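# Insert drive module under blue light and latch it

## Task

Push the drive module fully into the slot in the drive row that sits beneath the blue light, then push its latch handle down until it locks lying flat. The module and latch must stay put on their own at the end, not only because the robot is holding them. Finally release everything and move the grippers away.

## Robot and tools

Robot: two six-joint arms with parallel-jaw grippers, named left_arm and right_arm. The names do not describe which side of a camera image they appear on. In the shared scene frame the origin is on the table top midway between the arms, +x points out over the table, +z points up, and left_arm is on the +y side. left_arm's base sits at (-0.030, +0.276, 0) m, yawed slightly (quat_wxyz +0.996, 0, 0, +0.086). right_arm's base sits at (-0.004, -0.267, 0) m (quat_wxyz +0.999, 0, 0, -0.034).

execute_actions takes an "actions" list holding zero or one item, plus an optional boolean "pictures".
- Empty list, {"actions": []}: commands nothing and returns the current state together with camera pictures.
- Move: {"actions": [{"rows": [[...]], "steps": N}]}. N is 5 to 15 control steps of 1/30 s each, 15 if omitted. Each row is used for one step; when there are fewer rows than steps, the final row is held for the remaining steps.
- Wait: {"actions": [{"steps": N}]} with N up to 300 commands nothing new and returns after N steps counted from the previous result.
Pictures accompany a move or wait only when "pictures": true is passed.

Every row contains exactly 14 numbers, covering both arms even if one stays still: left_arm's waist, shoulder, elbow, forearm roll, wrist pitch, wrist roll, then gripper opening, followed by the same seven for right_arm. The six joint values are absolute target angles in radians, in the same form as the Joint positions line prints them, not offsets. Ranges: waist -2.618 to 2.618, shoulder 0.000 to 3.140, elbow -2.967 to 0.000, forearm roll -1.745 to 1.745, wrist pitch -1.220 to 1.220, wrist roll -2.094 to 2.094. A call is rejected entirely if a target goes more than 0.013 rad beyond a range end and further out than the joint's last reported angle. True joint ends may differ from these by up to 0.013 rad; a target beyond the real end is clipped, and the result may then say "joint sent to its limit" (possibly about an earlier action). The opening is an absolute value from -1 (closed) to +1 (fully open, 0.070 m between pads); closing from fully open takes roughly 1 s.

Motion limits: each joint target moves at most 3 rad/s with about 0.6 s to reach that speed, all joints of an arm timed to arrive together. Per step a target stays within 0.867 rad of the measured angle, and targets are scaled back if they would put the gripper over 70 mm from its measured position, so large moves need several calls. Between calls the arms keep heading for the last row sent until they nearly stop or a step is HELD. The last 5 steps of each move run after its result is reported, and the simulation keeps going while you compose the next call.

Result lines: the state line gives each gripper's end_effector_position (metres, scene frame) and end_effector_quat_wxyz. That point lies between the finger pads about 5 mm short of the fingertips; fingers point along the gripper's +z and close along its y. Reported hand positions can be somewhat off, more at full reach. Joint positions lists each arm's six angles in radians and then the pad gap in metres. grip_measured gives the measured opening on the command scale; to hold something, command about 0.04 below it (less for a lighter grip). Grip force is about 20 N per pad; closing fast can squeeze harder. Joint torque readings are noisy and offset, so treat them only as hints. "joint command not followed" means a clearance check altered or blocked some joint targets; HELD marks steps where a row was not sent in full.

Cameras: cam_high and cam_low are fixed; cam_left_wrist and cam_right_wrist ride on the hands. All are 672x504. zoom_image takes "camera" (one of those four names) and "region" [x0, y0, x1, y1] in image pixels from the top-left corner, at most 504x504, and returns a closer view of that camera's latest picture. Calibration for each camera is given in the brief and may be slightly off.

Other tools: show_instructions (no arguments) displays the reference pages for the scene; read_manual (optional "section", default "licences") returns licence text; finished_scene with "scene" set to the current scene number ends and grades it, permanently.

Cautions: never knock or place anything off the table. Do not let the arms collide or press each other hard. Excess contact torque triggers a TORQUE FAULT that freezes the arm for 10 s; the three wrist motors manage only about 4 N m, so hard pushes with the wrist will make it yield. Holding loads heats motors; a MOTOR HOT line appears from 65 °C, and at 80 °C the arm drops whatever it holds (OVER-TEMPERATURE FAULT). Parts in hand may occasionally be tugged, and loose objects nudged. Avoid drops, slips, slams and forceful shoves; move smoothly. Before finishing, confirm the module is fully seated and the latch lies flat and locked without support, then open the gripper and withdraw.

Each tool is called after "Emit:" by a JSON object that holds its "method" and its "body".

## Session

Emit:
{"method": "execute_actions", "body": {"actions": []}}

Scene clock: 0.00 s of 6000.00 s.
left_arm: end_effector_position=(+0.1316, +0.6174, +0.2642) grip_measured=+1.00 end_effector_quat_wxyz=(+0.037, -0.153, +0.944, +0.289) | right_arm: end_effector_position=(+0.4785, +0.1560, +0.2392) grip_measured=+0.98 end_effector_quat_wxyz=(+0.565, -0.256, +0.768, +0.158)
Joint positions: left_arm=[ 0.747  1.526 -1.517  0.389  1.195  0.537  0.07 ] | right_arm=[ 0.847  2.135 -1.831 -1.044  0.204  1.043  0.069]
Joint torques (N m, as the arm reports them, + toward a larger angle): no reading
camera_calibration (this result's frames):
cam_left_wrist: T_world_to_cam=[[0.321944, -0.782276, -0.533289, 0.581963], [-0.763019, -0.547855, 0.343012, 0.340921], [-0.560495, 0.296479, -0.77327, 0.216053], [0, 0, 0, 1]] pos_world=[0.193865, 0.577976, 0.360482]
cam_right_wrist: T_world_to_cam=[[0.568121, -0.821203, 0.0535149, -0.157619], [-0.634627, -0.478588, -0.606797, 0.517822], [0.523915, 0.310773, -0.793053, 0.0152718], [0, 0, 0, 1]] pos_world=[0.410169, 0.11364, 0.334759]

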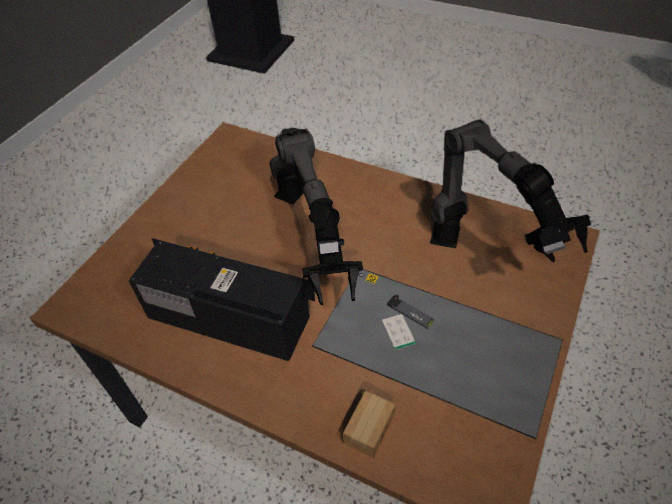

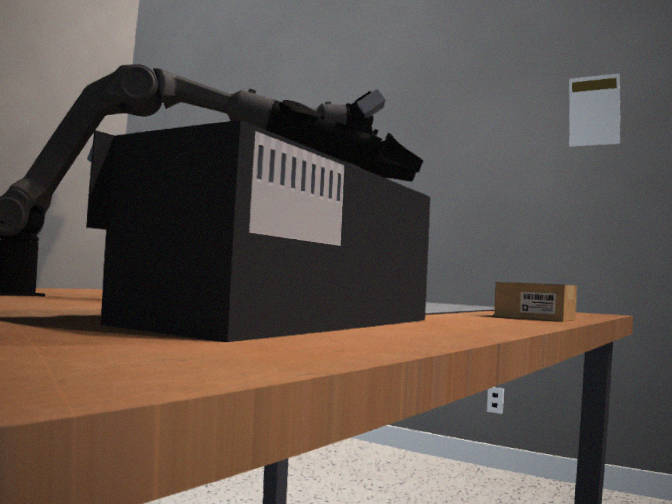

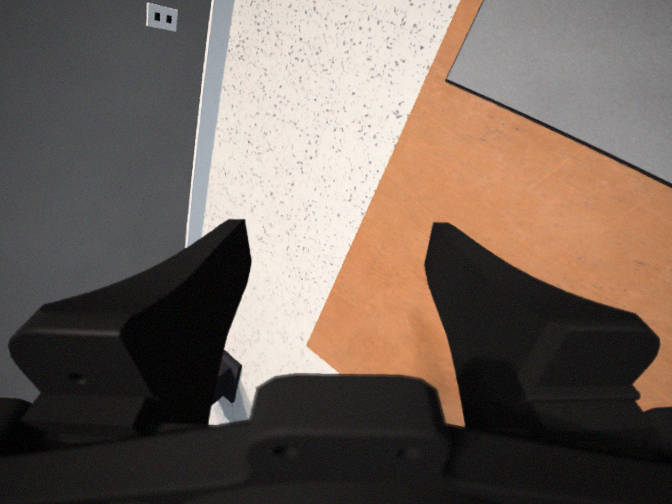

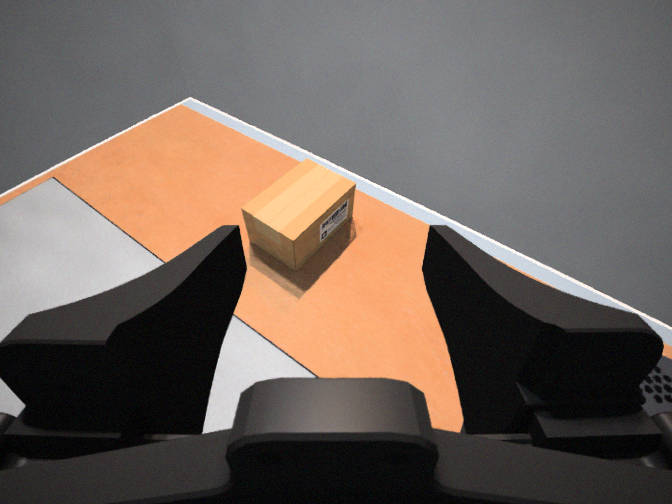

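Emit:
{"method": "execute_actions", "body": {"actions": [{"rows":[[-0.13,1.767,-1.25,0,1.1,1.45,1,0.07,1.0,-1.0,0,0.5,0,1]],"steps":15}]}}

Emit:
{"method": "execute_actions", "body": {"actions": [{"steps":40}], "pictures": true}}

Scene clock: 0.63 s of 6000.00 s.
left_arm: end_effector_position=(+0.2089, +0.5656, +0.2193) grip_measured=+1.00 end_effector_quat_wxyz=(+0.035, +0.044, +0.972, +0.227) | right_arm: end_effector_position=(+0.5033, +0.0408, +0.2634) grip_measured=+0.98 end_effector_quat_wxyz=(+0.557, -0.191, +0.802, +0.097)
Joint positions: left_arm=[ 0.547  1.58  -1.457  0.299  1.174  0.743  0.07 ] | right_arm=[ 0.686  1.947 -1.66  -0.852  0.265  0.851  0.069]
Joint torques (N m, as the arm reports them, + toward a larger angle): left_arm=[-0.19 -3.57 -3.39  0.09 -0.57  0.09] | right_arm=[-0.17 -8.5  -3.38  0.04 -0.31 -0.19]
Steps of this call (steps 1 to 9: nothing new was sent; steps 10 to 19: the first 10 steps of this action). Readings (joint positions):
10: left_arm=[0.747 1.526 -1.517 0.389 1.195 0.537] | right_arm=[0.847 2.135 -1.831 -1.044 0.204 1.043]
11: left_arm=[0.744 1.526 -1.516 0.389 1.195 0.539] | right_arm=[0.845 2.133 -1.828 -1.041 0.204 1.040]
13: left_arm=[0.721 1.532 -1.510 0.379 1.193 0.564] | right_arm=[0.825 2.111 -1.804 -1.016 0.211 1.015]
17: left_arm=[0.610 1.563 -1.476 0.327 1.181 0.678] | right_arm=[0.732 2.006 -1.708 -0.910 0.248 0.909]
19: the state above

Scene clock: 1.97 s of 6000.00 s.
left_arm: end_effector_position=(+0.3082, +0.2900, +0.0861) grip_measured=+1.00 end_effector_quat_wxyz=(+0.015, +0.647, +0.762, +0.014) | right_arm: end_effector_position=(+0.3265, -0.2659, +0.3357) grip_measured=+0.98 end_effector_quat_wxyz=(+0.547, -0.001, +0.837, +0.001)
Joint positions: left_arm=[-0.13   1.768 -1.25   0.     1.1    1.45   0.07 ] | right_arm=[ 0.07   1.    -0.999  0.     0.501 -0.     0.069]
Joint torques (N m, as the arm reports them, + toward a larger angle): left_arm=[ 0.24 -5.1  -3.83 -0.06 -0.15 -0.32] | right_arm=[ 0.56 -1.36 -4.88 -0.17 -0.89  0.07]
Kept back: nothing.
Steps of this call (steps 1 to 5: the last 5 steps of your previous action; steps 6 to 40: the robot went on to your last target). Readings (joint positions):
1: left_arm=[0.516 1.589 -1.447 0.286 1.171 0.775] | right_arm=[0.663 1.916 -1.636 -0.821 0.274 0.820]
2: left_arm=[0.485 1.598 -1.438 0.272 1.167 0.808] | right_arm=[0.641 1.885 -1.613 -0.791 0.282 0.790]
4: left_arm=[0.423 1.615 -1.419 0.245 1.160 0.873] | right_arm=[0.598 1.821 -1.567 -0.731 0.298 0.730]
8: left_arm=[0.297 1.649 -1.380 0.189 1.147 1.004] | right_arm=[0.513 1.686 -1.475 -0.613 0.331 0.612]
40: the state above
camera_calibration (this result's frames):
cam_left_wrist: T_world_to_cam=[[-0.984046, -0.173438, -0.0396611, 0.357461], [-0.164739, 0.804054, 0.571278, -0.238743], [-0.0671918, 0.568697, -0.819798, 0.0473493], [0, 0, 0, 1]] pos_world=[0.315609, 0.227032, 0.189383]
cam_right_wrist: T_world_to_cam=[[-0.00167701, -0.999978, 0.00636616, -0.268536], [-0.849749, -0.00193114, -0.527184, 0.448289], [0.527185, -0.00629373, -0.849727, 0.236134], [0, 0, 0, 1]] pos_world=[0.255997, -0.266178, 0.43869]

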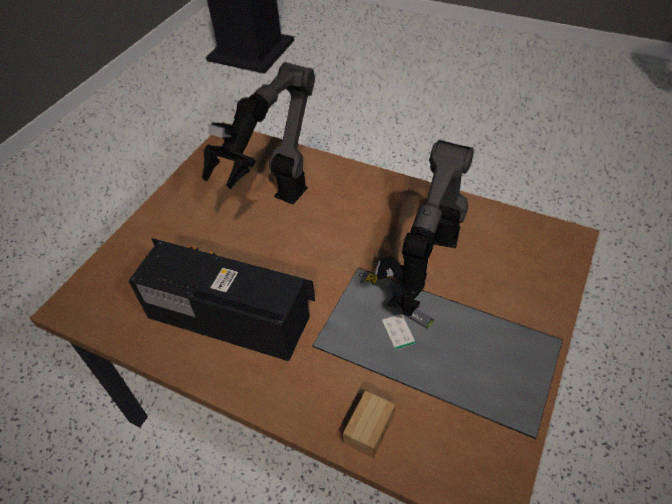

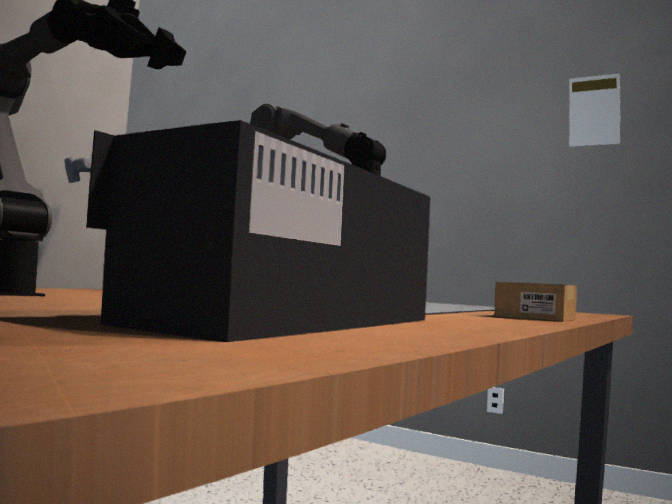

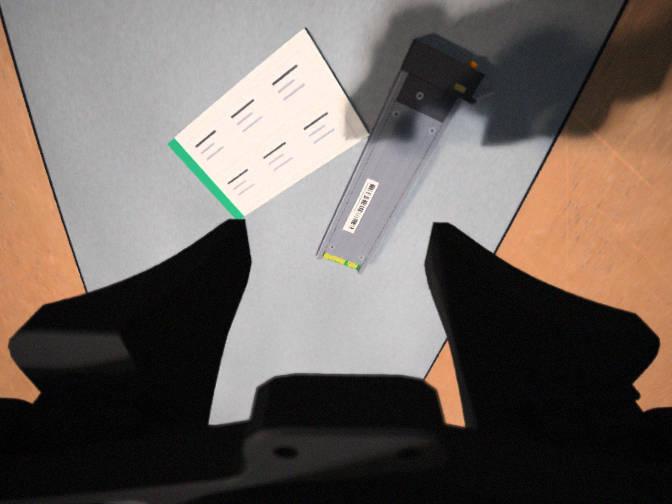

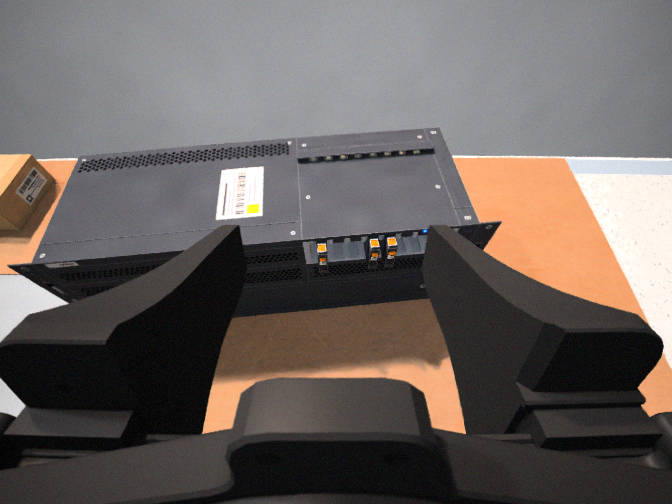

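Emit:
{"method": "execute_actions", "body": {"actions": [{"rows":[[-0.022,1.79,-1.13,0,0.997,1.937,1,-0.5,1.0,-1.0,0,0.5,0,1]],"steps":15}]}}

Emit:
{"method": "execute_actions", "body": {"actions": [{"steps":8}]}}

Emit:
{"method": "execute_actions", "body": {"actions": [{"rows":[[-0.022,1.868,-1.057,0,0.846,1.937,1,-0.5,1.0,-1.0,0,0.5,0,1]],"steps":15}]}}

Emit:
{"method": "execute_actions", "body": {"actions": [{"steps":8}]}}

Emit:
{"method": "execute_actions", "body": {"actions": [{"rows":[[-0.022,1.868,-1.057,0,0.846,1.937,-0.1,-0.5,1.0,-1.0,0,0.5,0,1]],"steps":15}]}}

Emit:
{"method": "execute_actions", "body": {"actions": [{"steps":15}], "pictures": true}}

Scene clock: 2.73 s of 6000.00 s.
left_arm: end_effector_position=(+0.2998, +0.3070, +0.0697) grip_measured=+1.00 end_effector_quat_wxyz=(+0.008, +0.715, +0.699, +0.010) | right_arm: end_effector_position=(+0.3182, -0.3412, +0.3361) grip_measured=+0.98 end_effector_quat_wxyz=(+0.544, +0.095, +0.832, -0.062)
Joint positions: left_arm=[-0.078  1.776 -1.192  0.     1.049  1.688  0.07 ] | right_arm=[-0.159  1.    -1.    -0.     0.5    0.     0.069]
Joint torques (N m, as the arm reports them, + toward a larger angle): left_arm=[ 0.69 -3.68 -2.6  -0.2  -0.19  0.5 ] | right_arm=[-0.82 -1.53 -4.99 -0.14 -0.88  0.08]
Steps of this call (steps 1 to 13: the robot went on to your last target; steps 14 to 23: the first 10 steps of this action). Readings (joint positions):
14: left_arm=[-0.130 1.767 -1.250 0.000 1.100 1.450] | right_arm=[0.070 1.000 -1.000 0.000 0.500 -0.000]
15: left_arm=[-0.129 1.767 -1.250 0.000 1.099 1.452] | right_arm=[0.067 1.000 -1.000 0.000 0.500 -0.000]
17: left_arm=[-0.124 1.767 -1.246 0.000 1.094 1.476] | right_arm=[0.043 1.000 -1.000 0.000 0.500 -0.000]
21: left_arm=[-0.098 1.771 -1.216 0.000 1.069 1.595] | right_arm=[-0.076 1.000 -1.000 0.000 0.500 -0.000]
23: the state above

Scene clock: 3.00 s of 6000.00 s.
left_arm: end_effector_position=(+0.2879, +0.3236, +0.0513) grip_measured=+1.00 end_effector_quat_wxyz=(+0.000, +0.778, +0.628, +0.001) | right_arm: end_effector_position=(+0.2822, -0.4323, +0.3361) grip_measured=+0.98 end_effector_quat_wxyz=(+0.528, +0.217, +0.808, -0.142)
Joint positions: left_arm=[-0.023  1.79  -1.131  0.     0.998  1.933  0.07 ] | right_arm=[-0.457  1.    -1.    -0.     0.5    0.     0.069]
Joint torques (N m, as the arm reports them, + toward a larger angle): left_arm=[ 0.1  -3.9  -3.09 -0.22  0.01 -0.25] | right_arm=[ 0.97 -1.47 -5.1  -0.12 -0.88  0.06]
Kept back: nothing.
Steps of this call (steps 1 to 5: the last 5 steps of your previous action; steps 6 to 8: the robot went on to your last target). Readings (joint positions):
1: left_arm=[-0.066 1.779 -1.179 0.000 1.039 1.740] | right_arm=[-0.200 1.000 -1.000 -0.000 0.500 0.000]
2: left_arm=[-0.056 1.782 -1.167 0.000 1.029 1.786] | right_arm=[-0.241 1.000 -1.000 -0.000 0.500 0.000]
4: left_arm=[-0.039 1.786 -1.149 0.000 1.014 1.858] | right_arm=[-0.323 1.000 -1.000 -0.000 0.500 0.000]
8: the state above

Scene clock: 3.33 s of 6000.00 s.
left_arm: end_effector_position=(+0.2874, +0.3238, +0.0096) grip_measured=+1.00 end_effector_quat_wxyz=(-0.001, +0.779, +0.627, -0.001) | right_arm: end_effector_position=(+0.2748, -0.4446, +0.3362) grip_measured=+0.98 end_effector_quat_wxyz=(+0.525, +0.234, +0.804, -0.153)
Joint positions: left_arm=[-0.022  1.869 -1.056 -0.     0.846  1.937  0.07 ] | right_arm=[-0.5    1.    -1.    -0.     0.5    0.     0.069]
Joint torques (N m, as the arm reports them, + toward a larger angle): left_arm=[-0.28 -5.   -3.3  -0.18  0.41 -0.31] | right_arm=[ 0.43 -1.71 -5.03 -0.09 -0.85  0.03]
Steps of this call (steps 1 to 10: the first 10 steps of this action). Readings (joint positions):
1: left_arm=[-0.022 1.790 -1.130 0.000 0.997 1.938] | right_arm=[-0.476 1.000 -1.000 -0.000 0.500 0.000]
2: left_arm=[-0.022 1.791 -1.128 0.000 0.993 1.938] | right_arm=[-0.490 1.000 -1.000 -0.000 0.500 0.000]
4: left_arm=[-0.022 1.804 -1.115 -0.000 0.966 1.938] | right_arm=[-0.501 1.000 -1.000 -0.000 0.500 0.000]
8: left_arm=[-0.022 1.857 -1.066 -0.000 0.868 1.937] | right_arm=[-0.500 1.000 -1.000 -0.000 0.500 0.000]
10: the state above

Scene clock: 3.60 s of 6000.00 s.
left_arm: end_effector_position=(+0.2878, +0.3239, +0.0097) grip_measured=+1.00 end_effector_quat_wxyz=(-0.000, +0.779, +0.627, -0.000) | right_arm: end_effector_position=(+0.2748, -0.4446, +0.3362) grip_measured=+0.98 end_effector_quat_wxyz=(+0.525, +0.234, +0.804, -0.153)
Joint positions: left_arm=[-0.022  1.869 -1.056 -0.     0.845  1.937  0.07 ] | right_arm=[-0.5    1.    -1.    -0.     0.5    0.     0.069]
Joint torques (N m, as the arm reports them, + toward a larger angle): left_arm=[-0.36 -5.4  -3.35 -0.18  0.41 -0.31] | right_arm=[ 0.37 -1.73 -5.11 -0.05 -0.85  0.04]
Kept back: nothing.
Steps of this call (steps 1 to 5: the last 5 steps of your previous action; steps 6 to 8: the robot went on to your last target). Readings (joint positions):
1: left_arm=[-0.022 1.871 -1.055 -0.000 0.844 1.937] | right_arm=[-0.500 1.000 -1.000 -0.000 0.500 0.000]
2: left_arm=[-0.022 1.871 -1.055 -0.000 0.844 1.937] | right_arm=[-0.500 1.000 -1.000 -0.000 0.500 0.000]
4: left_arm=[-0.022 1.870 -1.055 -0.000 0.845 1.937] | right_arm=[-0.500 1.000 -1.000 -0.000 0.500 0.000]
8: the state above

Scene clock: 3.93 s of 6000.00 s.
left_arm: end_effector_position=(+0.2881, +0.3238, +0.0103) grip_measured=+0.37 end_effector_quat_wxyz=(+0.000, +0.779, +0.627, +0.000) | right_arm: end_effector_position=(+0.2748, -0.4446, +0.3362) grip_measured=+0.98 end_effector_quat_wxyz=(+0.525, +0.234, +0.804, -0.153)
Joint positions: left_arm=[-0.022  1.868 -1.057 -0.     0.846  1.937  0.048] | right_arm=[-0.5    1.    -1.    -0.     0.5    0.     0.069]
Joint torques (N m, as the arm reports them, + toward a larger angle): left_arm=[-0.28 -5.53 -3.22 -0.17  0.42 -0.31] | right_arm=[ 0.19 -1.76 -5.01  0.   -0.84  0.04]
Steps of this call (steps 1 to 10: the first 10 steps of this action). Readings (joint positions):
1: left_arm=[-0.022 1.869 -1.056 -0.000 0.846 1.937] | right_arm=[-0.500 1.000 -1.000 -0.000 0.500 0.000]
2: left_arm=[-0.022 1.869 -1.056 -0.000 0.846 1.937] | right_arm=[-0.500 1.000 -1.000 -0.000 0.500 0.000]
4: left_arm=[-0.022 1.869 -1.057 -0.000 0.846 1.937] | right_arm=[-0.500 1.000 -1.000 -0.000 0.500 0.000]
8: left_arm=[-0.022 1.868 -1.057 -0.000 0.846 1.937] | right_arm=[-0.500 1.000 -1.000 -0.000 0.500 0.000]
10: the state above

Scene clock: 4.43 s of 6000.00 s.
left_arm: end_effector_position=(+0.2882, +0.3238, +0.0103) grip_measured=-0.02 end_effector_quat_wxyz=(+0.000, +0.779, +0.627, +0.000) | right_arm: end_effector_position=(+0.2748, -0.4446, +0.3362) grip_measured=+0.98 end_effector_quat_wxyz=(+0.525, +0.234, +0.804, -0.153)
Joint positions: left_arm=[-0.022  1.868 -1.057 -0.     0.846  1.937  0.034] | right_arm=[-0.5    1.    -1.    -0.     0.5    0.     0.069]
Joint torques (N m, as the arm reports them, + toward a larger angle): left_arm=[-0.5  -5.44 -3.2  -0.14  0.36 -0.28] | right_arm=[-0.06 -1.87 -4.95  0.07 -0.83  0.02]
Kept back: nothing.
Steps of this call (steps 1 to 5: the last 5 steps of your previous action; steps 6 to 15: the robot went on to your last target). Readings (joint positions):
1: left_arm=[-0.022 1.868 -1.057 -0.000 0.846 1.937] | right_arm=[-0.500 1.000 -1.000 -0.000 0.500 0.000]
2: left_arm=[-0.022 1.868 -1.057 -0.000 0.846 1.937] | right_arm=[-0.500 1.000 -1.000 -0.000 0.500 0.000]
4: left_arm=[-0.022 1.868 -1.057 -0.000 0.846 1.937] | right_arm=[-0.500 1.000 -1.000 -0.000 0.500 0.000]
8: left_arm=[-0.022 1.868 -1.057 -0.000 0.846 1.937] | right_arm=[-0.500 1.000 -1.000 -0.000 0.500 0.000]
15: the state above
All arms were judged still, so your last target was given up. Only a new action makes them travel on or press farther. Fingers that are still opening or closing keep moving.
camera_calibration (this result's frames):
cam_left_wrist: T_world_to_cam=[[-0.979124, 0.203261, -0.000835233, 0.216799], [0.16566, 0.800368, 0.576167, -0.320007], [0.117781, 0.564001, -0.817332, -0.087088], [0, 0, 0, 1]] pos_world=[0.275543, 0.261174, 0.113379]
cam_right_wrist: T_world_to_cam=[[-0.540948, -0.841029, 0.00668011, -0.228595], [-0.715972, 0.456315, -0.528357, 0.571601], [0.441316, -0.290597, -0.848996, 0.159657], [0, 0, 0, 1]] pos_world=[0.215133, -0.406689, 0.439084]

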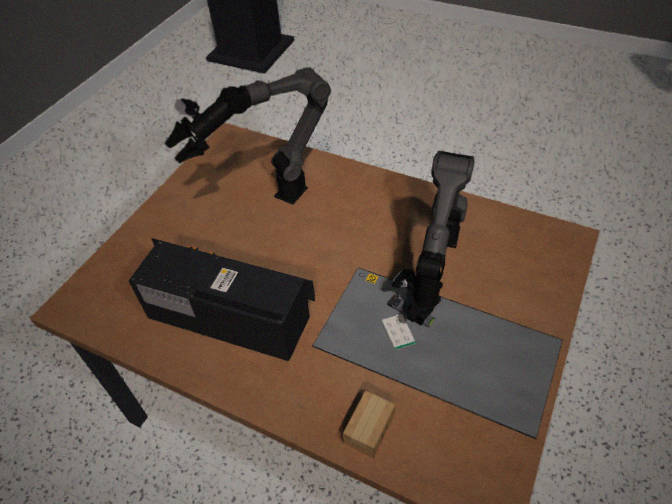

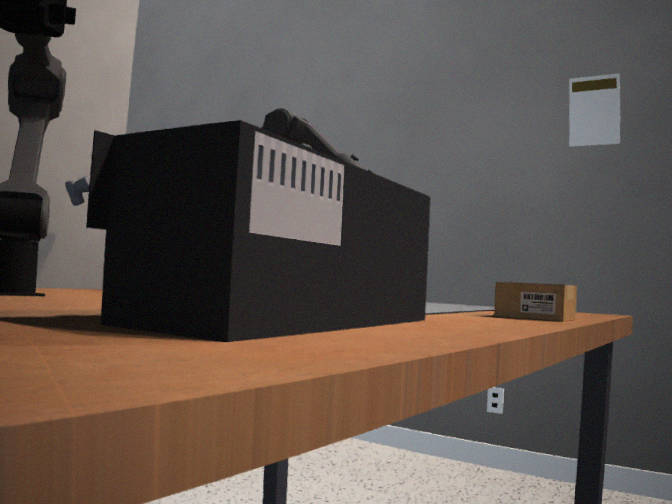

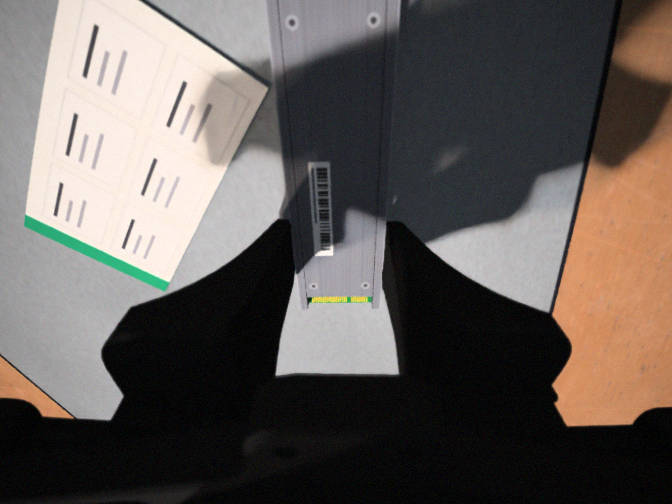

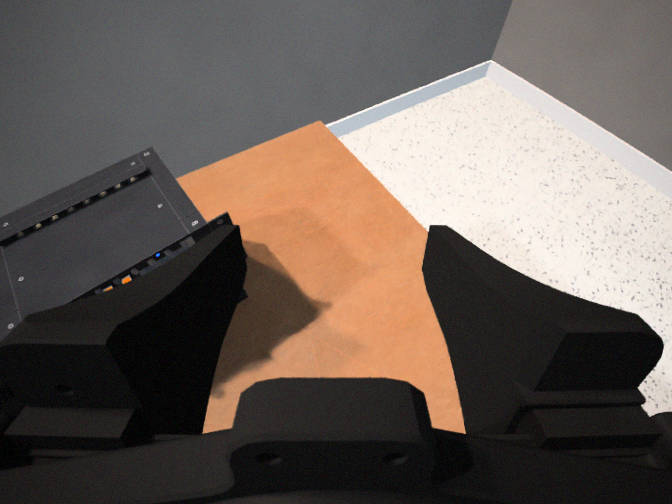

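Emit:
{"method": "execute_actions", "body": {"actions": [{"rows":[[-0.022,1.6,-1.2,0,0.9,1.937,-0.1,-0.5,1.0,-1.0,0,0.5,0,1]],"steps":15}]}}

Emit:
{"method": "execute_actions", "body": {"actions": [{"rows":[[-0.022,1.75,-1.169,0,-0.64,-1.571,-0.1,-0.5,1.0,-1.0,0,0.5,0,1]],"steps":15}]}}

Emit:
{"method": "execute_actions", "body": {"actions": [{"steps":45}]}}

Emit:
{"method": "execute_actions", "body": {"actions": [{"rows":[[-1.422,1.8,-1.169,0,-0.64,-1.571,-0.1,-0.5,1.0,-1.0,0,0.5,0,1]],"steps":15}]}}

Emit:
{"method": "execute_actions", "body": {"actions": [{"steps":55}]}}

Emit:
{"method": "execute_actions", "body": {"actions": [{"rows":[[-1.422,2.362,-1.169,0,-1.105,-1.571,-0.1,-0.5,1.0,-1.0,0,0.5,0,1]],"steps":15}]}}

Emit:
{"method": "execute_actions", "body": {"actions": [{"steps":12}]}}

Emit:
{"method": "execute_actions", "body": {"actions": [{"rows":[[-1.422,2.362,-1.169,0,-1.105,-1.571,-0.1,0.124,1.22,-0.951,0,1.2,-0.264,0.3]],"steps":15}]}}

Emit:
{"method": "execute_actions", "body": {"actions": [{"steps":30}], "pictures": true}}

Scene clock: 5.03 s of 6000.00 s.
left_arm: end_effector_position=(+0.3286, +0.3299, +0.1061) grip_measured=-0.02 end_effector_quat_wxyz=(+0.068, +0.772, +0.621, +0.117) | right_arm: end_effector_position=(+0.2748, -0.4446, +0.3362) grip_measured=+0.98 end_effector_quat_wxyz=(+0.525, +0.234, +0.804, -0.153)
Joint positions: left_arm=[-0.022  1.666 -1.165 -0.     0.886  1.937  0.034] | right_arm=[-0.5    1.    -1.    -0.     0.5    0.     0.069]
Joint torques (N m, as the arm reports them, + toward a larger angle): left_arm=[-0.32 -3.78 -3.29 -0.11  0.01 -0.26] | right_arm=[-0.44 -1.98 -5.04  0.16 -0.8   0.01]
Steps of this call (steps 1 to 8: nothing new was sent; steps 9 to 18: the first 10 steps of this action). Readings (joint positions):
9: left_arm=[-0.022 1.868 -1.057 -0.000 0.846 1.937] | right_arm=[-0.500 1.000 -1.000 -0.000 0.500 0.000]
10: left_arm=[-0.022 1.865 -1.058 -0.000 0.847 1.937] | right_arm=[-0.500 1.000 -1.000 -0.000 0.500 0.000]
12: left_arm=[-0.022 1.842 -1.069 -0.000 0.852 1.937] | right_arm=[-0.500 1.000 -1.000 -0.000 0.500 0.000]
16: left_arm=[-0.022 1.729 -1.131 -0.000 0.874 1.937] | right_arm=[-0.500 1.000 -1.000 -0.000 0.500 0.000]
18: the state above

Scene clock: 5.53 s of 6000.00 s.
left_arm: end_effector_position=(+0.3807, +0.3378, +0.1450) grip_measured=-0.02 end_effector_quat_wxyz=(+0.163, +0.673, +0.688, +0.216) | right_arm: end_effector_position=(+0.2748, -0.4446, +0.3362) grip_measured=+0.98 end_effector_quat_wxyz=(+0.525, +0.234, +0.804, -0.153)
Joint positions: left_arm=[-0.022  1.639 -1.192 -0.     0.663  1.698  0.034] | right_arm=[-0.5    1.    -1.    -0.     0.5    0.     0.069]
Joint torques (N m, as the arm reports them, + toward a larger angle): left_arm=[-0.31 -3.6  -3.68 -0.09 -1.51 -0.79] | right_arm=[-0.52 -2.01 -5.    0.18 -0.77 -0.01]
Steps of this call (steps 1 to 5: the last 5 steps of your previous action; steps 6 to 15: the first 10 steps of this action). Readings (joint positions):
6: left_arm=[-0.022 1.597 -1.202 -0.000 0.900 1.937] | right_arm=[-0.500 1.000 -1.000 -0.000 0.500 0.000]
7: left_arm=[-0.022 1.598 -1.201 -0.000 0.898 1.934] | right_arm=[-0.500 1.000 -1.000 -0.000 0.500 0.000]
9: left_arm=[-0.022 1.603 -1.199 -0.000 0.874 1.909] | right_arm=[-0.500 1.000 -1.000 -0.000 0.500 0.000]
13: left_arm=[-0.022 1.624 -1.195 -0.000 0.755 1.791] | right_arm=[-0.500 1.000 -1.000 -0.000 0.500 0.000]
15: the state above

Scene clock: 7.03 s of 6000.00 s.
left_arm: end_effector_position=(+0.5025, +0.3562, +0.3263) grip_measured=-0.02 end_effector_quat_wxyz=(+0.589, -0.482, +0.443, -0.474) | right_arm: end_effector_position=(+0.2748, -0.4446, +0.3362) grip_measured=+0.98 end_effector_quat_wxyz=(+0.525, +0.234, +0.804, -0.153)
Joint positions: left_arm=[-0.022  1.75  -1.169 -0.    -0.638 -1.505  0.034] | right_arm=[-0.5    1.    -1.     0.     0.5    0.     0.069]
Joint torques (N m, as the arm reports them, + toward a larger angle): left_arm=[-0.28 -4.61 -3.83  0.09 -1.74  0.17] | right_arm=[-0.95 -2.22 -5.    0.2  -0.72 -0.05]
Kept back: nothing.
Steps of this call (steps 1 to 5: the last 5 steps of your previous action; steps 6 to 45: the robot went on to your last target). Readings (joint positions):
1: left_arm=[-0.022 1.647 -1.190 -0.000 0.608 1.644] | right_arm=[-0.500 1.000 -1.000 -0.000 0.500 0.000]
2: left_arm=[-0.022 1.655 -1.189 -0.000 0.550 1.585] | right_arm=[-0.500 1.000 -1.000 -0.000 0.500 0.000]
4: left_arm=[-0.022 1.668 -1.186 -0.000 0.435 1.471] | right_arm=[-0.500 1.000 -1.000 -0.000 0.500 0.000]
8: left_arm=[-0.022 1.689 -1.182 -0.000 0.209 1.244] | right_arm=[-0.500 1.000 -1.000 -0.000 0.500 0.000]
45: the state above

Scene clock: 7.37 s of 6000.00 s.
left_arm: end_effector_position=(+0.5102, +0.2490, +0.3205) grip_measured=-0.02 end_effector_quat_wxyz=(+0.519, -0.454, +0.477, -0.545) | right_arm: end_effector_position=(+0.2748, -0.4446, +0.3362) grip_measured=+0.98 end_effector_quat_wxyz=(+0.525, +0.234, +0.804, -0.153)
Joint positions: left_arm=[-0.221  1.761 -1.169 -0.    -0.639 -1.571  0.034] | right_arm=[-0.5    1.    -1.     0.     0.5    0.     0.069]
Joint torques (N m, as the arm reports them, + toward a larger angle): left_arm=[-0.12 -4.6  -3.94  0.08 -1.7   0.18] | right_arm=[-0.94 -2.42 -5.07  0.19 -0.71 -0.06]
Steps of this call (steps 1 to 10: the first 10 steps of this action). Readings (joint positions):
1: left_arm=[-0.022 1.750 -1.169 -0.000 -0.639 -1.529] | right_arm=[-0.500 1.000 -1.000 0.000 0.500 0.000]
2: left_arm=[-0.025 1.750 -1.169 -0.000 -0.639 -1.548] | right_arm=[-0.500 1.000 -1.000 0.000 0.500 0.000]
4: left_arm=[-0.048 1.752 -1.169 -0.000 -0.639 -1.569] | right_arm=[-0.500 1.000 -1.000 0.000 0.500 0.000]
8: left_arm=[-0.160 1.758 -1.169 -0.000 -0.639 -1.571] | right_arm=[-0.500 1.000 -1.000 0.000 0.500 0.000]
10: the state above

Scene clock: 9.20 s of 6000.00 s.
left_arm: end_effector_position=(+0.1429, -0.2448, +0.2996) grip_measured=-0.02 end_effector_quat_wxyz=(-0.118, +0.108, -0.664, +0.731) | right_arm: end_effector_position=(+0.2748, -0.4446, +0.3362) grip_measured=+0.98 end_effector_quat_wxyz=(+0.525, +0.234, +0.804, -0.153)
Joint positions: left_arm=[-1.421  1.8   -1.169  0.    -0.64  -1.571  0.034] | right_arm=[-0.5    1.    -1.     0.     0.5    0.     0.069]
Joint torques (N m, as the arm reports them, + toward a larger angle): left_arm=[ 0.13 -4.92 -3.84 -0.06 -1.74  0.1 ] | right_arm=[-0.96 -2.62 -4.98  0.19 -0.66 -0.16]
Kept back: nothing.
Steps of this call (steps 1 to 5: the last 5 steps of your previous action; steps 6 to 55: the robot went on to your last target). Readings (joint positions):
1: left_arm=[-0.252 1.763 -1.169 -0.000 -0.639 -1.571] | right_arm=[-0.500 1.000 -1.000 0.000 0.500 0.000]
2: left_arm=[-0.283 1.764 -1.169 0.000 -0.639 -1.571] | right_arm=[-0.500 1.000 -1.000 0.000 0.500 0.000]
4: left_arm=[-0.343 1.767 -1.169 0.000 -0.639 -1.571] | right_arm=[-0.500 1.000 -1.000 0.000 0.500 0.000]
8: left_arm=[-0.465 1.771 -1.169 0.000 -0.639 -1.571] | right_arm=[-0.500 1.000 -1.000 0.000 0.500 0.000]
55: the state above

Scene clock: 9.53 s of 6000.00 s.
left_arm: end_effector_position=(+0.1513, -0.2701, +0.2156) grip_measured=-0.02 end_effector_quat_wxyz=(+0.116, -0.110, +0.678, -0.718) | right_arm: end_effector_position=(+0.2748, -0.4446, +0.3362) grip_measured=+0.98 end_effector_quat_wxyz=(+0.525, +0.234, +0.804, -0.153)
Joint positions: left_arm=[-1.421  2.02  -1.169  0.    -0.822 -1.571  0.034] | right_arm=[-0.5    1.    -1.     0.     0.5    0.     0.069]
Joint torques (N m, as the arm reports them, + toward a larger angle): left_arm=[-0.04 -5.99 -3.55 -0.09 -1.83  0.13] | right_arm=[-0.97 -2.66 -4.95  0.16 -0.63 -0.12]
Steps of this call (steps 1 to 10: the first 10 steps of this action). Readings (joint positions):
1: left_arm=[-1.421 1.800 -1.169 0.000 -0.640 -1.571] | right_arm=[-0.500 1.000 -1.000 0.000 0.500 0.000]
2: left_arm=[-1.421 1.803 -1.169 0.000 -0.643 -1.571] | right_arm=[-0.500 1.000 -1.000 0.000 0.500 0.000]
4: left_arm=[-1.421 1.826 -1.169 0.000 -0.665 -1.571] | right_arm=[-0.500 1.000 -1.000 0.000 0.500 0.000]
8: left_arm=[-1.421 1.944 -1.169 0.000 -0.762 -1.571] | right_arm=[-0.500 1.000 -1.000 0.000 0.500 0.000]
10: the state above

Scene clock: 9.93 s of 6000.00 s.
left_arm: end_effector_position=(+0.1534, -0.2761, +0.0777) grip_measured=-0.02 end_effector_quat_wxyz=(+0.113, -0.114, +0.700, -0.696) | right_arm: end_effector_position=(+0.2747, -0.4446, +0.3362) grip_measured=+0.98 end_effector_quat_wxyz=(+0.525, +0.234, +0.804, -0.153)
Joint positions: left_arm=[-1.421  2.364 -1.168 -0.    -1.104 -1.571  0.034] | right_arm=[-0.5    1.    -1.     0.     0.5    0.     0.069]
Joint torques (N m, as the arm reports them, + toward a larger angle): left_arm=[-0.33 -8.12 -3.26 -0.11 -1.66  0.09] | right_arm=[-0.85 -2.63 -4.93  0.16 -0.59 -0.16]
Kept back: nothing.
Steps of this call (steps 1 to 5: the last 5 steps of your previous action; steps 6 to 12: the robot went on to your last target). Readings (joint positions):
1: left_arm=[-1.421 2.057 -1.169 0.000 -0.852 -1.571] | right_arm=[-0.500 1.000 -1.000 0.000 0.500 0.000]
2: left_arm=[-1.421 2.094 -1.169 0.000 -0.882 -1.571] | right_arm=[-0.500 1.000 -1.000 0.000 0.500 0.000]
4: left_arm=[-1.421 2.168 -1.169 0.000 -0.943 -1.571] | right_arm=[-0.500 1.000 -1.000 0.000 0.500 0.000]
8: left_arm=[-1.421 2.306 -1.168 0.000 -1.056 -1.571] | right_arm=[-0.500 1.000 -1.000 0.000 0.500 0.000]
12: the state above

Scene clock: 10.27 s of 6000.00 s.
left_arm: end_effector_position=(+0.1532, -0.2764, +0.0794) grip_measured=-0.02 end_effector_quat_wxyz=(+0.113, -0.113, +0.698, -0.698) | right_arm: end_effector_position=(+0.2898, -0.3830, +0.2694) grip_measured=+0.35 end_effector_quat_wxyz=(+0.408, +0.134, +0.898, -0.095)
Joint positions: left_arm=[-1.422  2.362 -1.169 -0.    -1.105 -1.571  0.034] | right_arm=[-0.309  1.065 -0.988  0.     0.716 -0.081  0.047]
Joint torques (N m, as the arm reports them, + toward a larger angle): left_arm=[-0.33 -7.68 -3.46 -0.11 -1.66  0.07] | right_arm=[ 0.42 -1.94 -3.5   0.14 -0.49 -0.18]
Steps of this call (steps 1 to 10: the first 10 steps of this action). Readings (joint positions):
1: left_arm=[-1.421 2.365 -1.168 -0.000 -1.105 -1.571] | right_arm=[-0.500 1.000 -1.000 0.000 0.500 0.000]
2: left_arm=[-1.421 2.364 -1.168 -0.000 -1.105 -1.571] | right_arm=[-0.498 1.000 -1.000 0.000 0.503 -0.001]
4: left_arm=[-1.422 2.363 -1.168 -0.000 -1.105 -1.571] | right_arm=[-0.476 1.006 -1.000 0.000 0.527 -0.010]
8: left_arm=[-1.422 2.362 -1.168 -0.000 -1.105 -1.571] | right_arm=[-0.372 1.042 -0.993 0.000 0.645 -0.055]
10: the state above

Scene clock: 11.27 s of 6000.00 s.
left_arm: end_effector_position=(+0.1531, -0.2766, +0.0796) grip_measured=-0.02 end_effector_quat_wxyz=(+0.113, -0.113, +0.698, -0.698) | right_arm: end_effector_position=(+0.2267, -0.2536, +0.1597) grip_measured=+0.30 end_effector_quat_wxyz=(+0.094, -0.159, +0.983, -0.010)
Joint positions: left_arm=[-1.422  2.362 -1.169 -0.    -1.105 -1.571  0.034] | right_arm=[ 0.124  1.221 -0.951  0.     1.2   -0.264  0.045]
Joint torques (N m, as the arm reports them, + toward a larger angle): left_arm=[-0.43 -7.66 -3.3  -0.08 -1.5   0.01] | right_arm=[-0.98 -3.19 -3.54 -0.07 -0.2   0.06]
Kept back: nothing.
Steps of this call (steps 1 to 5: the last 5 steps of your previous action; steps 6 to 30: the robot went on to your last target). Readings (joint positions):
1: left_arm=[-1.422 2.362 -1.169 -0.000 -1.105 -1.571] | right_arm=[-0.278 1.076 -0.985 0.000 0.751 -0.094]
2: left_arm=[-1.422 2.362 -1.169 -0.000 -1.105 -1.571] | right_arm=[-0.246 1.088 -0.983 0.000 0.786 -0.108]
4: left_arm=[-1.422 2.362 -1.169 -0.000 -1.105 -1.571] | right_arm=[-0.182 1.111 -0.977 0.000 0.858 -0.135]
8: left_arm=[-1.422 2.362 -1.169 -0.000 -1.105 -1.571] | right_arm=[-0.049 1.158 -0.966 0.000 1.007 -0.191]
30: the state above
All arms were judged still, so your last target was given up. Only a new action makes them travel on or press farther. Fingers that are still opening or closing keep moving.
camera_calibration (this result's frames):
cam_left_wrist: T_world_to_cam=[[0.0109454, 0.00305124, 0.999935, -0.0799234], [-0.957397, 0.288614, 0.00959913, 0.218518], [-0.288566, -0.957441, 0.00608026, -0.100051], [0, 0, 0, 1]] pos_world=[0.181212, -0.158616, 0.078429]
cam_right_wrist: T_world_to_cam=[[0.313478, -0.94796, 0.0557046, -0.321416], [-0.874241, -0.265204, 0.406656, 0.0604008], [-0.37072, -0.176177, -0.911882, 0.309694], [0, 0, 0, 1]] pos_world=[0.268372, -0.23411, 0.275746]

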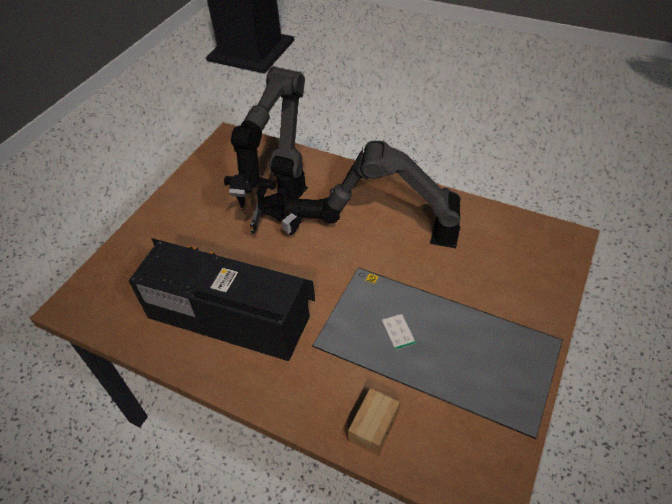

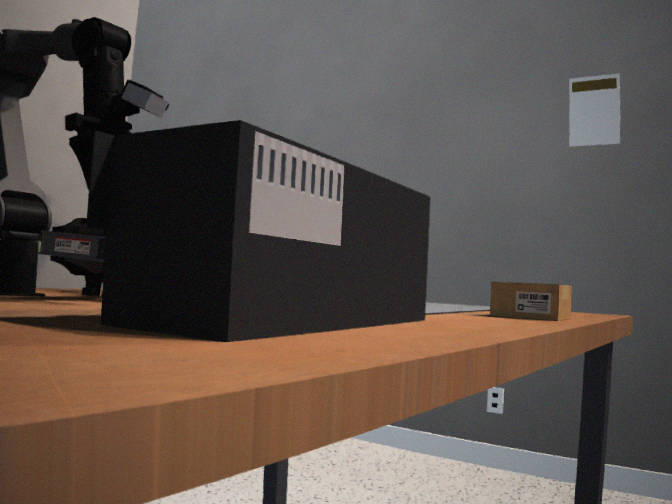

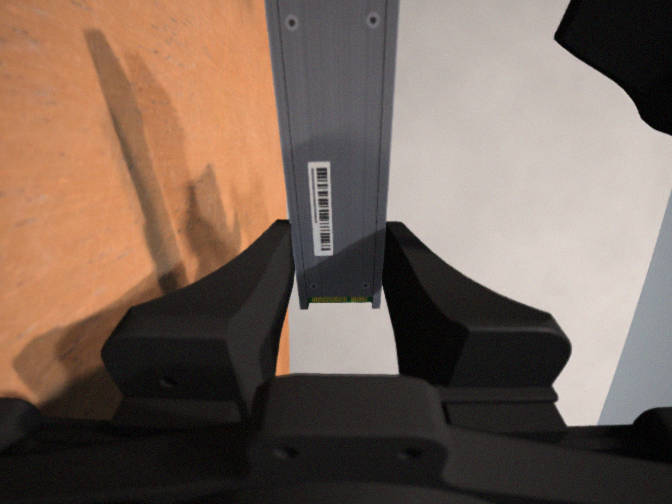

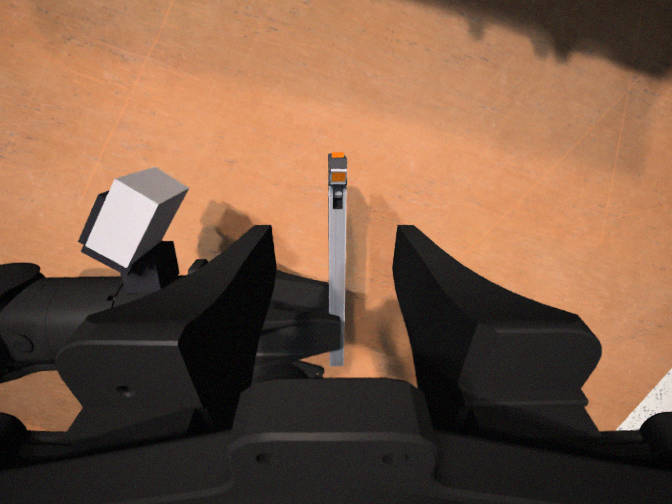

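Emit:
{"method": "execute_actions", "body": {"actions": []}}

Scene clock: 11.77 s of 6000.00 s.
left_arm: end_effector_position=(+0.1531, -0.2766, +0.0796) grip_measured=-0.02 end_effector_quat_wxyz=(+0.113, -0.113, +0.698, -0.698) | right_arm: end_effector_position=(+0.2267, -0.2536, +0.1598) grip_measured=+0.30 end_effector_quat_wxyz=(+0.094, -0.159, +0.983, -0.010)
Joint positions: left_arm=[-1.422  2.362 -1.169 -0.    -1.105 -1.571  0.034] | right_arm=[ 0.124  1.22  -0.951  0.     1.2   -0.264  0.045]
Joint torques (N m, as the arm reports them, + toward a larger angle): left_arm=[-0.35 -7.71 -3.42 -0.08 -1.44 -0.02] | right_arm=[-0.78 -3.37 -3.76 -0.16 -0.1   0.07]
Kept back: nothing.
Steps of this call (steps 1 to 15: nothing new was sent). Readings (joint positions):
1: left_arm=[-1.422 2.362 -1.169 -0.000 -1.105 -1.571] | right_arm=[0.124 1.221 -0.951 0.000 1.200 -0.264]
2: left_arm=[-1.422 2.362 -1.169 -0.000 -1.105 -1.571] | right_arm=[0.124 1.221 -0.951 0.000 1.200 -0.264]
4: left_arm=[-1.422 2.362 -1.169 -0.000 -1.105 -1.571] | right_arm=[0.124 1.221 -0.951 0.000 1.200 -0.264]
8: left_arm=[-1.422 2.362 -1.169 -0.000 -1.105 -1.571] | right_arm=[0.124 1.221 -0.951 0.000 1.200 -0.264]
15: the state above
camera_calibration (this result's frames):
cam_left_wrist: T_world_to_cam=[[0.0109451, 0.00305307, 0.999935, -0.0799235], [-0.957397, 0.288615, 0.00959829, 0.218518], [-0.288567, -0.95744, 0.00608193, -0.100051], [0, 0, 0, 1]] pos_world=[0.181212, -0.158617, 0.0784295]
cam_right_wrist: T_world_to_cam=[[0.313198, -0.948044, 0.0558474, -0.321412], [-0.874514, -0.264976, 0.406218, 0.0605242], [-0.370315, -0.176066, -0.912068, 0.309755], [0, 0, 0, 1]] pos_world=[0.268302, -0.234138, 0.275882]

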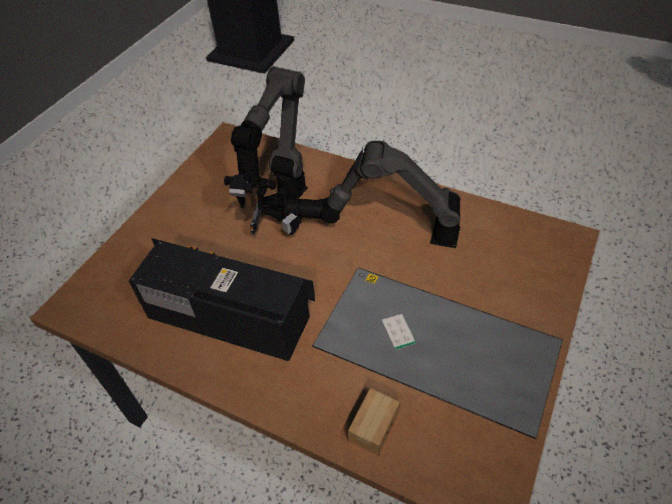

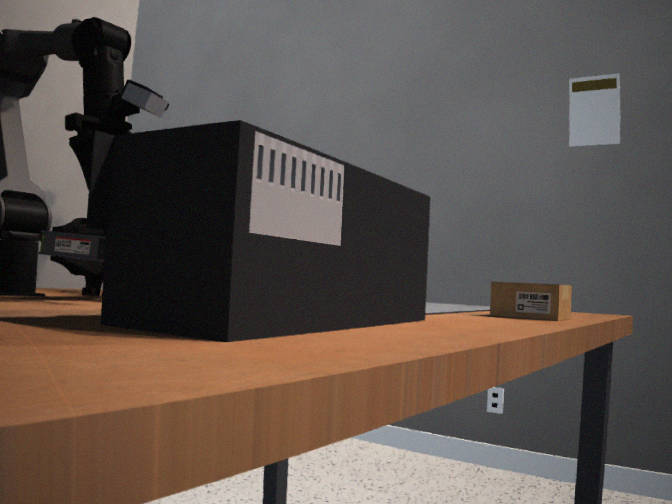

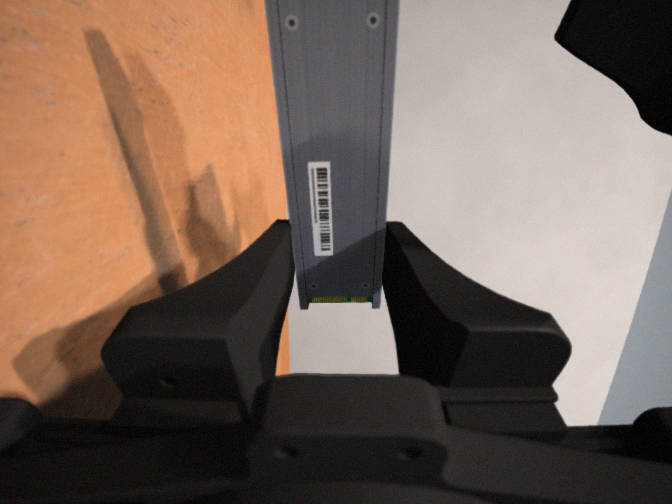

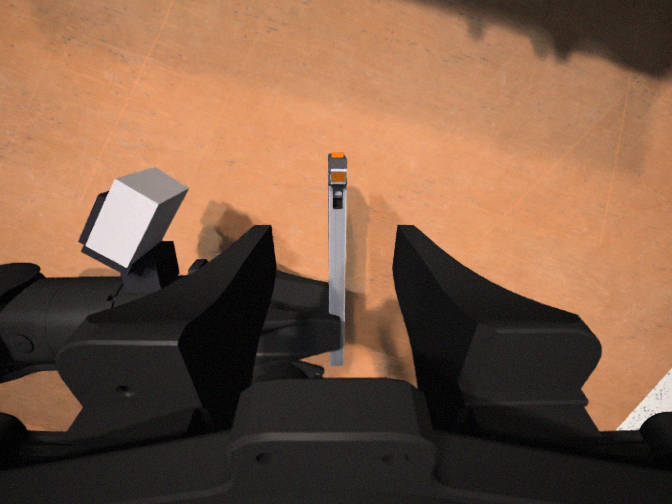

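Emit:
{"method": "execute_actions", "body": {"actions": [{"rows":[[-1.422,2.362,-1.169,0,-1.105,-1.571,-0.1,0.124,1.358,-0.774,0,1.074,-0.264,0.3]],"steps":15}]}}

Emit:
{"method": "execute_actions", "body": {"actions": [{"steps":15}], "pictures": true}}

Scene clock: 12.27 s of 6000.00 s.
left_arm: end_effector_position=(+0.1531, -0.2766, +0.0796) grip_measured=-0.02 end_effector_quat_wxyz=(+0.113, -0.113, +0.698, -0.698) | right_arm: end_effector_position=(+0.2052, -0.2549, +0.0878) grip_measured=+0.30 end_effector_quat_wxyz=(+0.003, -0.160, +0.987, -0.000)
Joint positions: left_arm=[-1.422  2.362 -1.169 -0.    -1.105 -1.571  0.034] | right_arm=[ 0.124  1.353 -0.781 -0.     1.08  -0.264  0.045]
Joint torques (N m, as the arm reports them, + toward a larger angle): left_arm=[-0.38 -7.72 -3.4  -0.06 -1.37 -0.07] | right_arm=[-0.85 -4.28 -4.32 -0.16  0.15  0.06]
Steps of this call (steps 1 to 5: nothing new was sent; steps 6 to 15: the first 10 steps of this action). Readings (joint positions):
6: left_arm=[-1.422 2.362 -1.169 -0.000 -1.105 -1.571] | right_arm=[0.124 1.220 -0.951 0.000 1.200 -0.264]
7: left_arm=[-1.422 2.362 -1.169 -0.000 -1.105 -1.571] | right_arm=[0.124 1.221 -0.949 0.000 1.198 -0.264]
9: left_arm=[-1.422 2.362 -1.169 -0.000 -1.105 -1.571] | right_arm=[0.124 1.238 -0.926 0.000 1.181 -0.264]
13: left_arm=[-1.422 2.362 -1.169 -0.000 -1.105 -1.571] | right_arm=[0.124 1.324 -0.816 -0.000 1.104 -0.264]
15: the state above

Scene clock: 12.77 s of 6000.00 s.
left_arm: end_effector_position=(+0.1531, -0.2766, +0.0796) grip_measured=-0.02 end_effector_quat_wxyz=(+0.113, -0.113, +0.698, -0.698) | right_arm: end_effector_position=(+0.2042, -0.2549, +0.0851) grip_measured=+0.30 end_effector_quat_wxyz=(-0.000, -0.160, +0.987, +0.000)
Joint positions: left_arm=[-1.422  2.362 -1.169 -0.    -1.105 -1.571  0.034] | right_arm=[ 0.124  1.358 -0.774 -0.     1.074 -0.264  0.045]
Joint torques (N m, as the arm reports them, + toward a larger angle): left_arm=[-0.48 -7.63 -3.4  -0.06 -1.3  -0.11] | right_arm=[-0.94 -3.81 -4.2  -0.17  0.22  0.07]
Kept back: nothing.
Steps of this call (steps 1 to 5: the last 5 steps of your previous action; steps 6 to 15: the robot went on to your last target). Readings (joint positions):
1: left_arm=[-1.422 2.362 -1.169 -0.000 -1.105 -1.571] | right_arm=[0.124 1.359 -0.773 -0.000 1.075 -0.264]
2: left_arm=[-1.422 2.362 -1.169 -0.000 -1.105 -1.571] | right_arm=[0.124 1.361 -0.771 -0.000 1.073 -0.264]
4: left_arm=[-1.422 2.362 -1.169 -0.000 -1.105 -1.571] | right_arm=[0.124 1.360 -0.772 -0.000 1.073 -0.264]
8: left_arm=[-1.422 2.362 -1.169 -0.000 -1.105 -1.571] | right_arm=[0.124 1.359 -0.773 -0.000 1.073 -0.264]
15: the state above
All arms were judged still, so your last target was given up. Only a new action makes them travel on or press farther. Fingers that are still opening or closing keep moving.
camera_calibration (this result's frames):
cam_left_wrist: T_world_to_cam=[[0.0109565, 0.0030185, 0.999935, -0.0799269], [-0.957397, 0.288615, 0.00961917, 0.218517], [-0.288567, -0.957441, 0.00605211, -0.100049], [0, 0, 0, 1]] pos_world=[0.181212, -0.158617, 0.0784253]
cam_right_wrist: T_world_to_cam=[[0.319147, -0.947683, 0.00641555, -0.308388], [-0.782492, -0.259685, 0.565924, 0.039834], [-0.534651, -0.185633, -0.824432, 0.25677], [0, 0, 0, 1]] pos_world=[0.266873, -0.234245, 0.191125]

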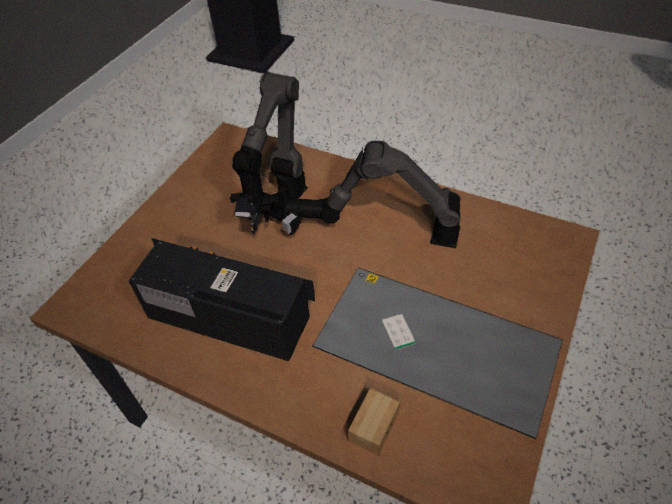

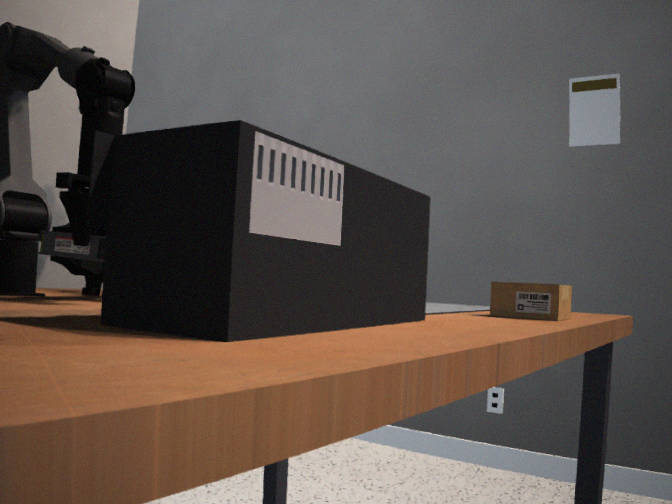

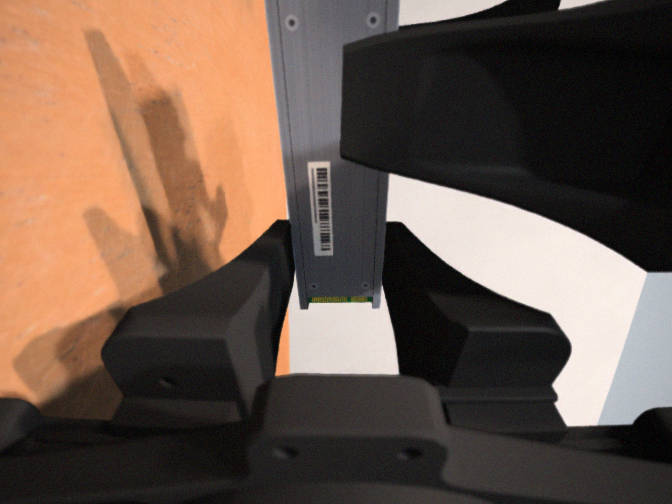

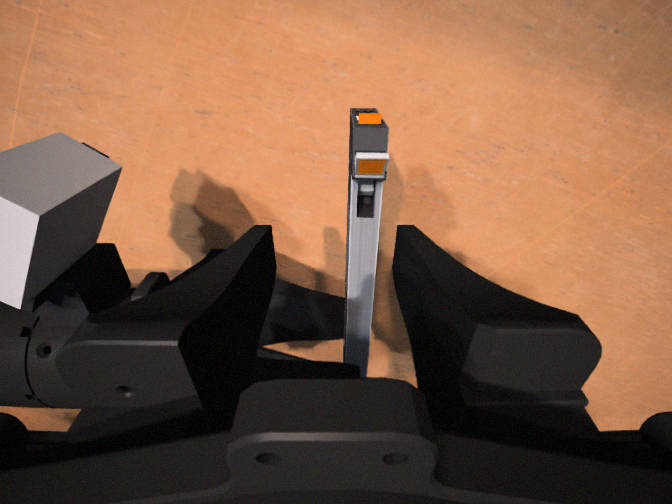

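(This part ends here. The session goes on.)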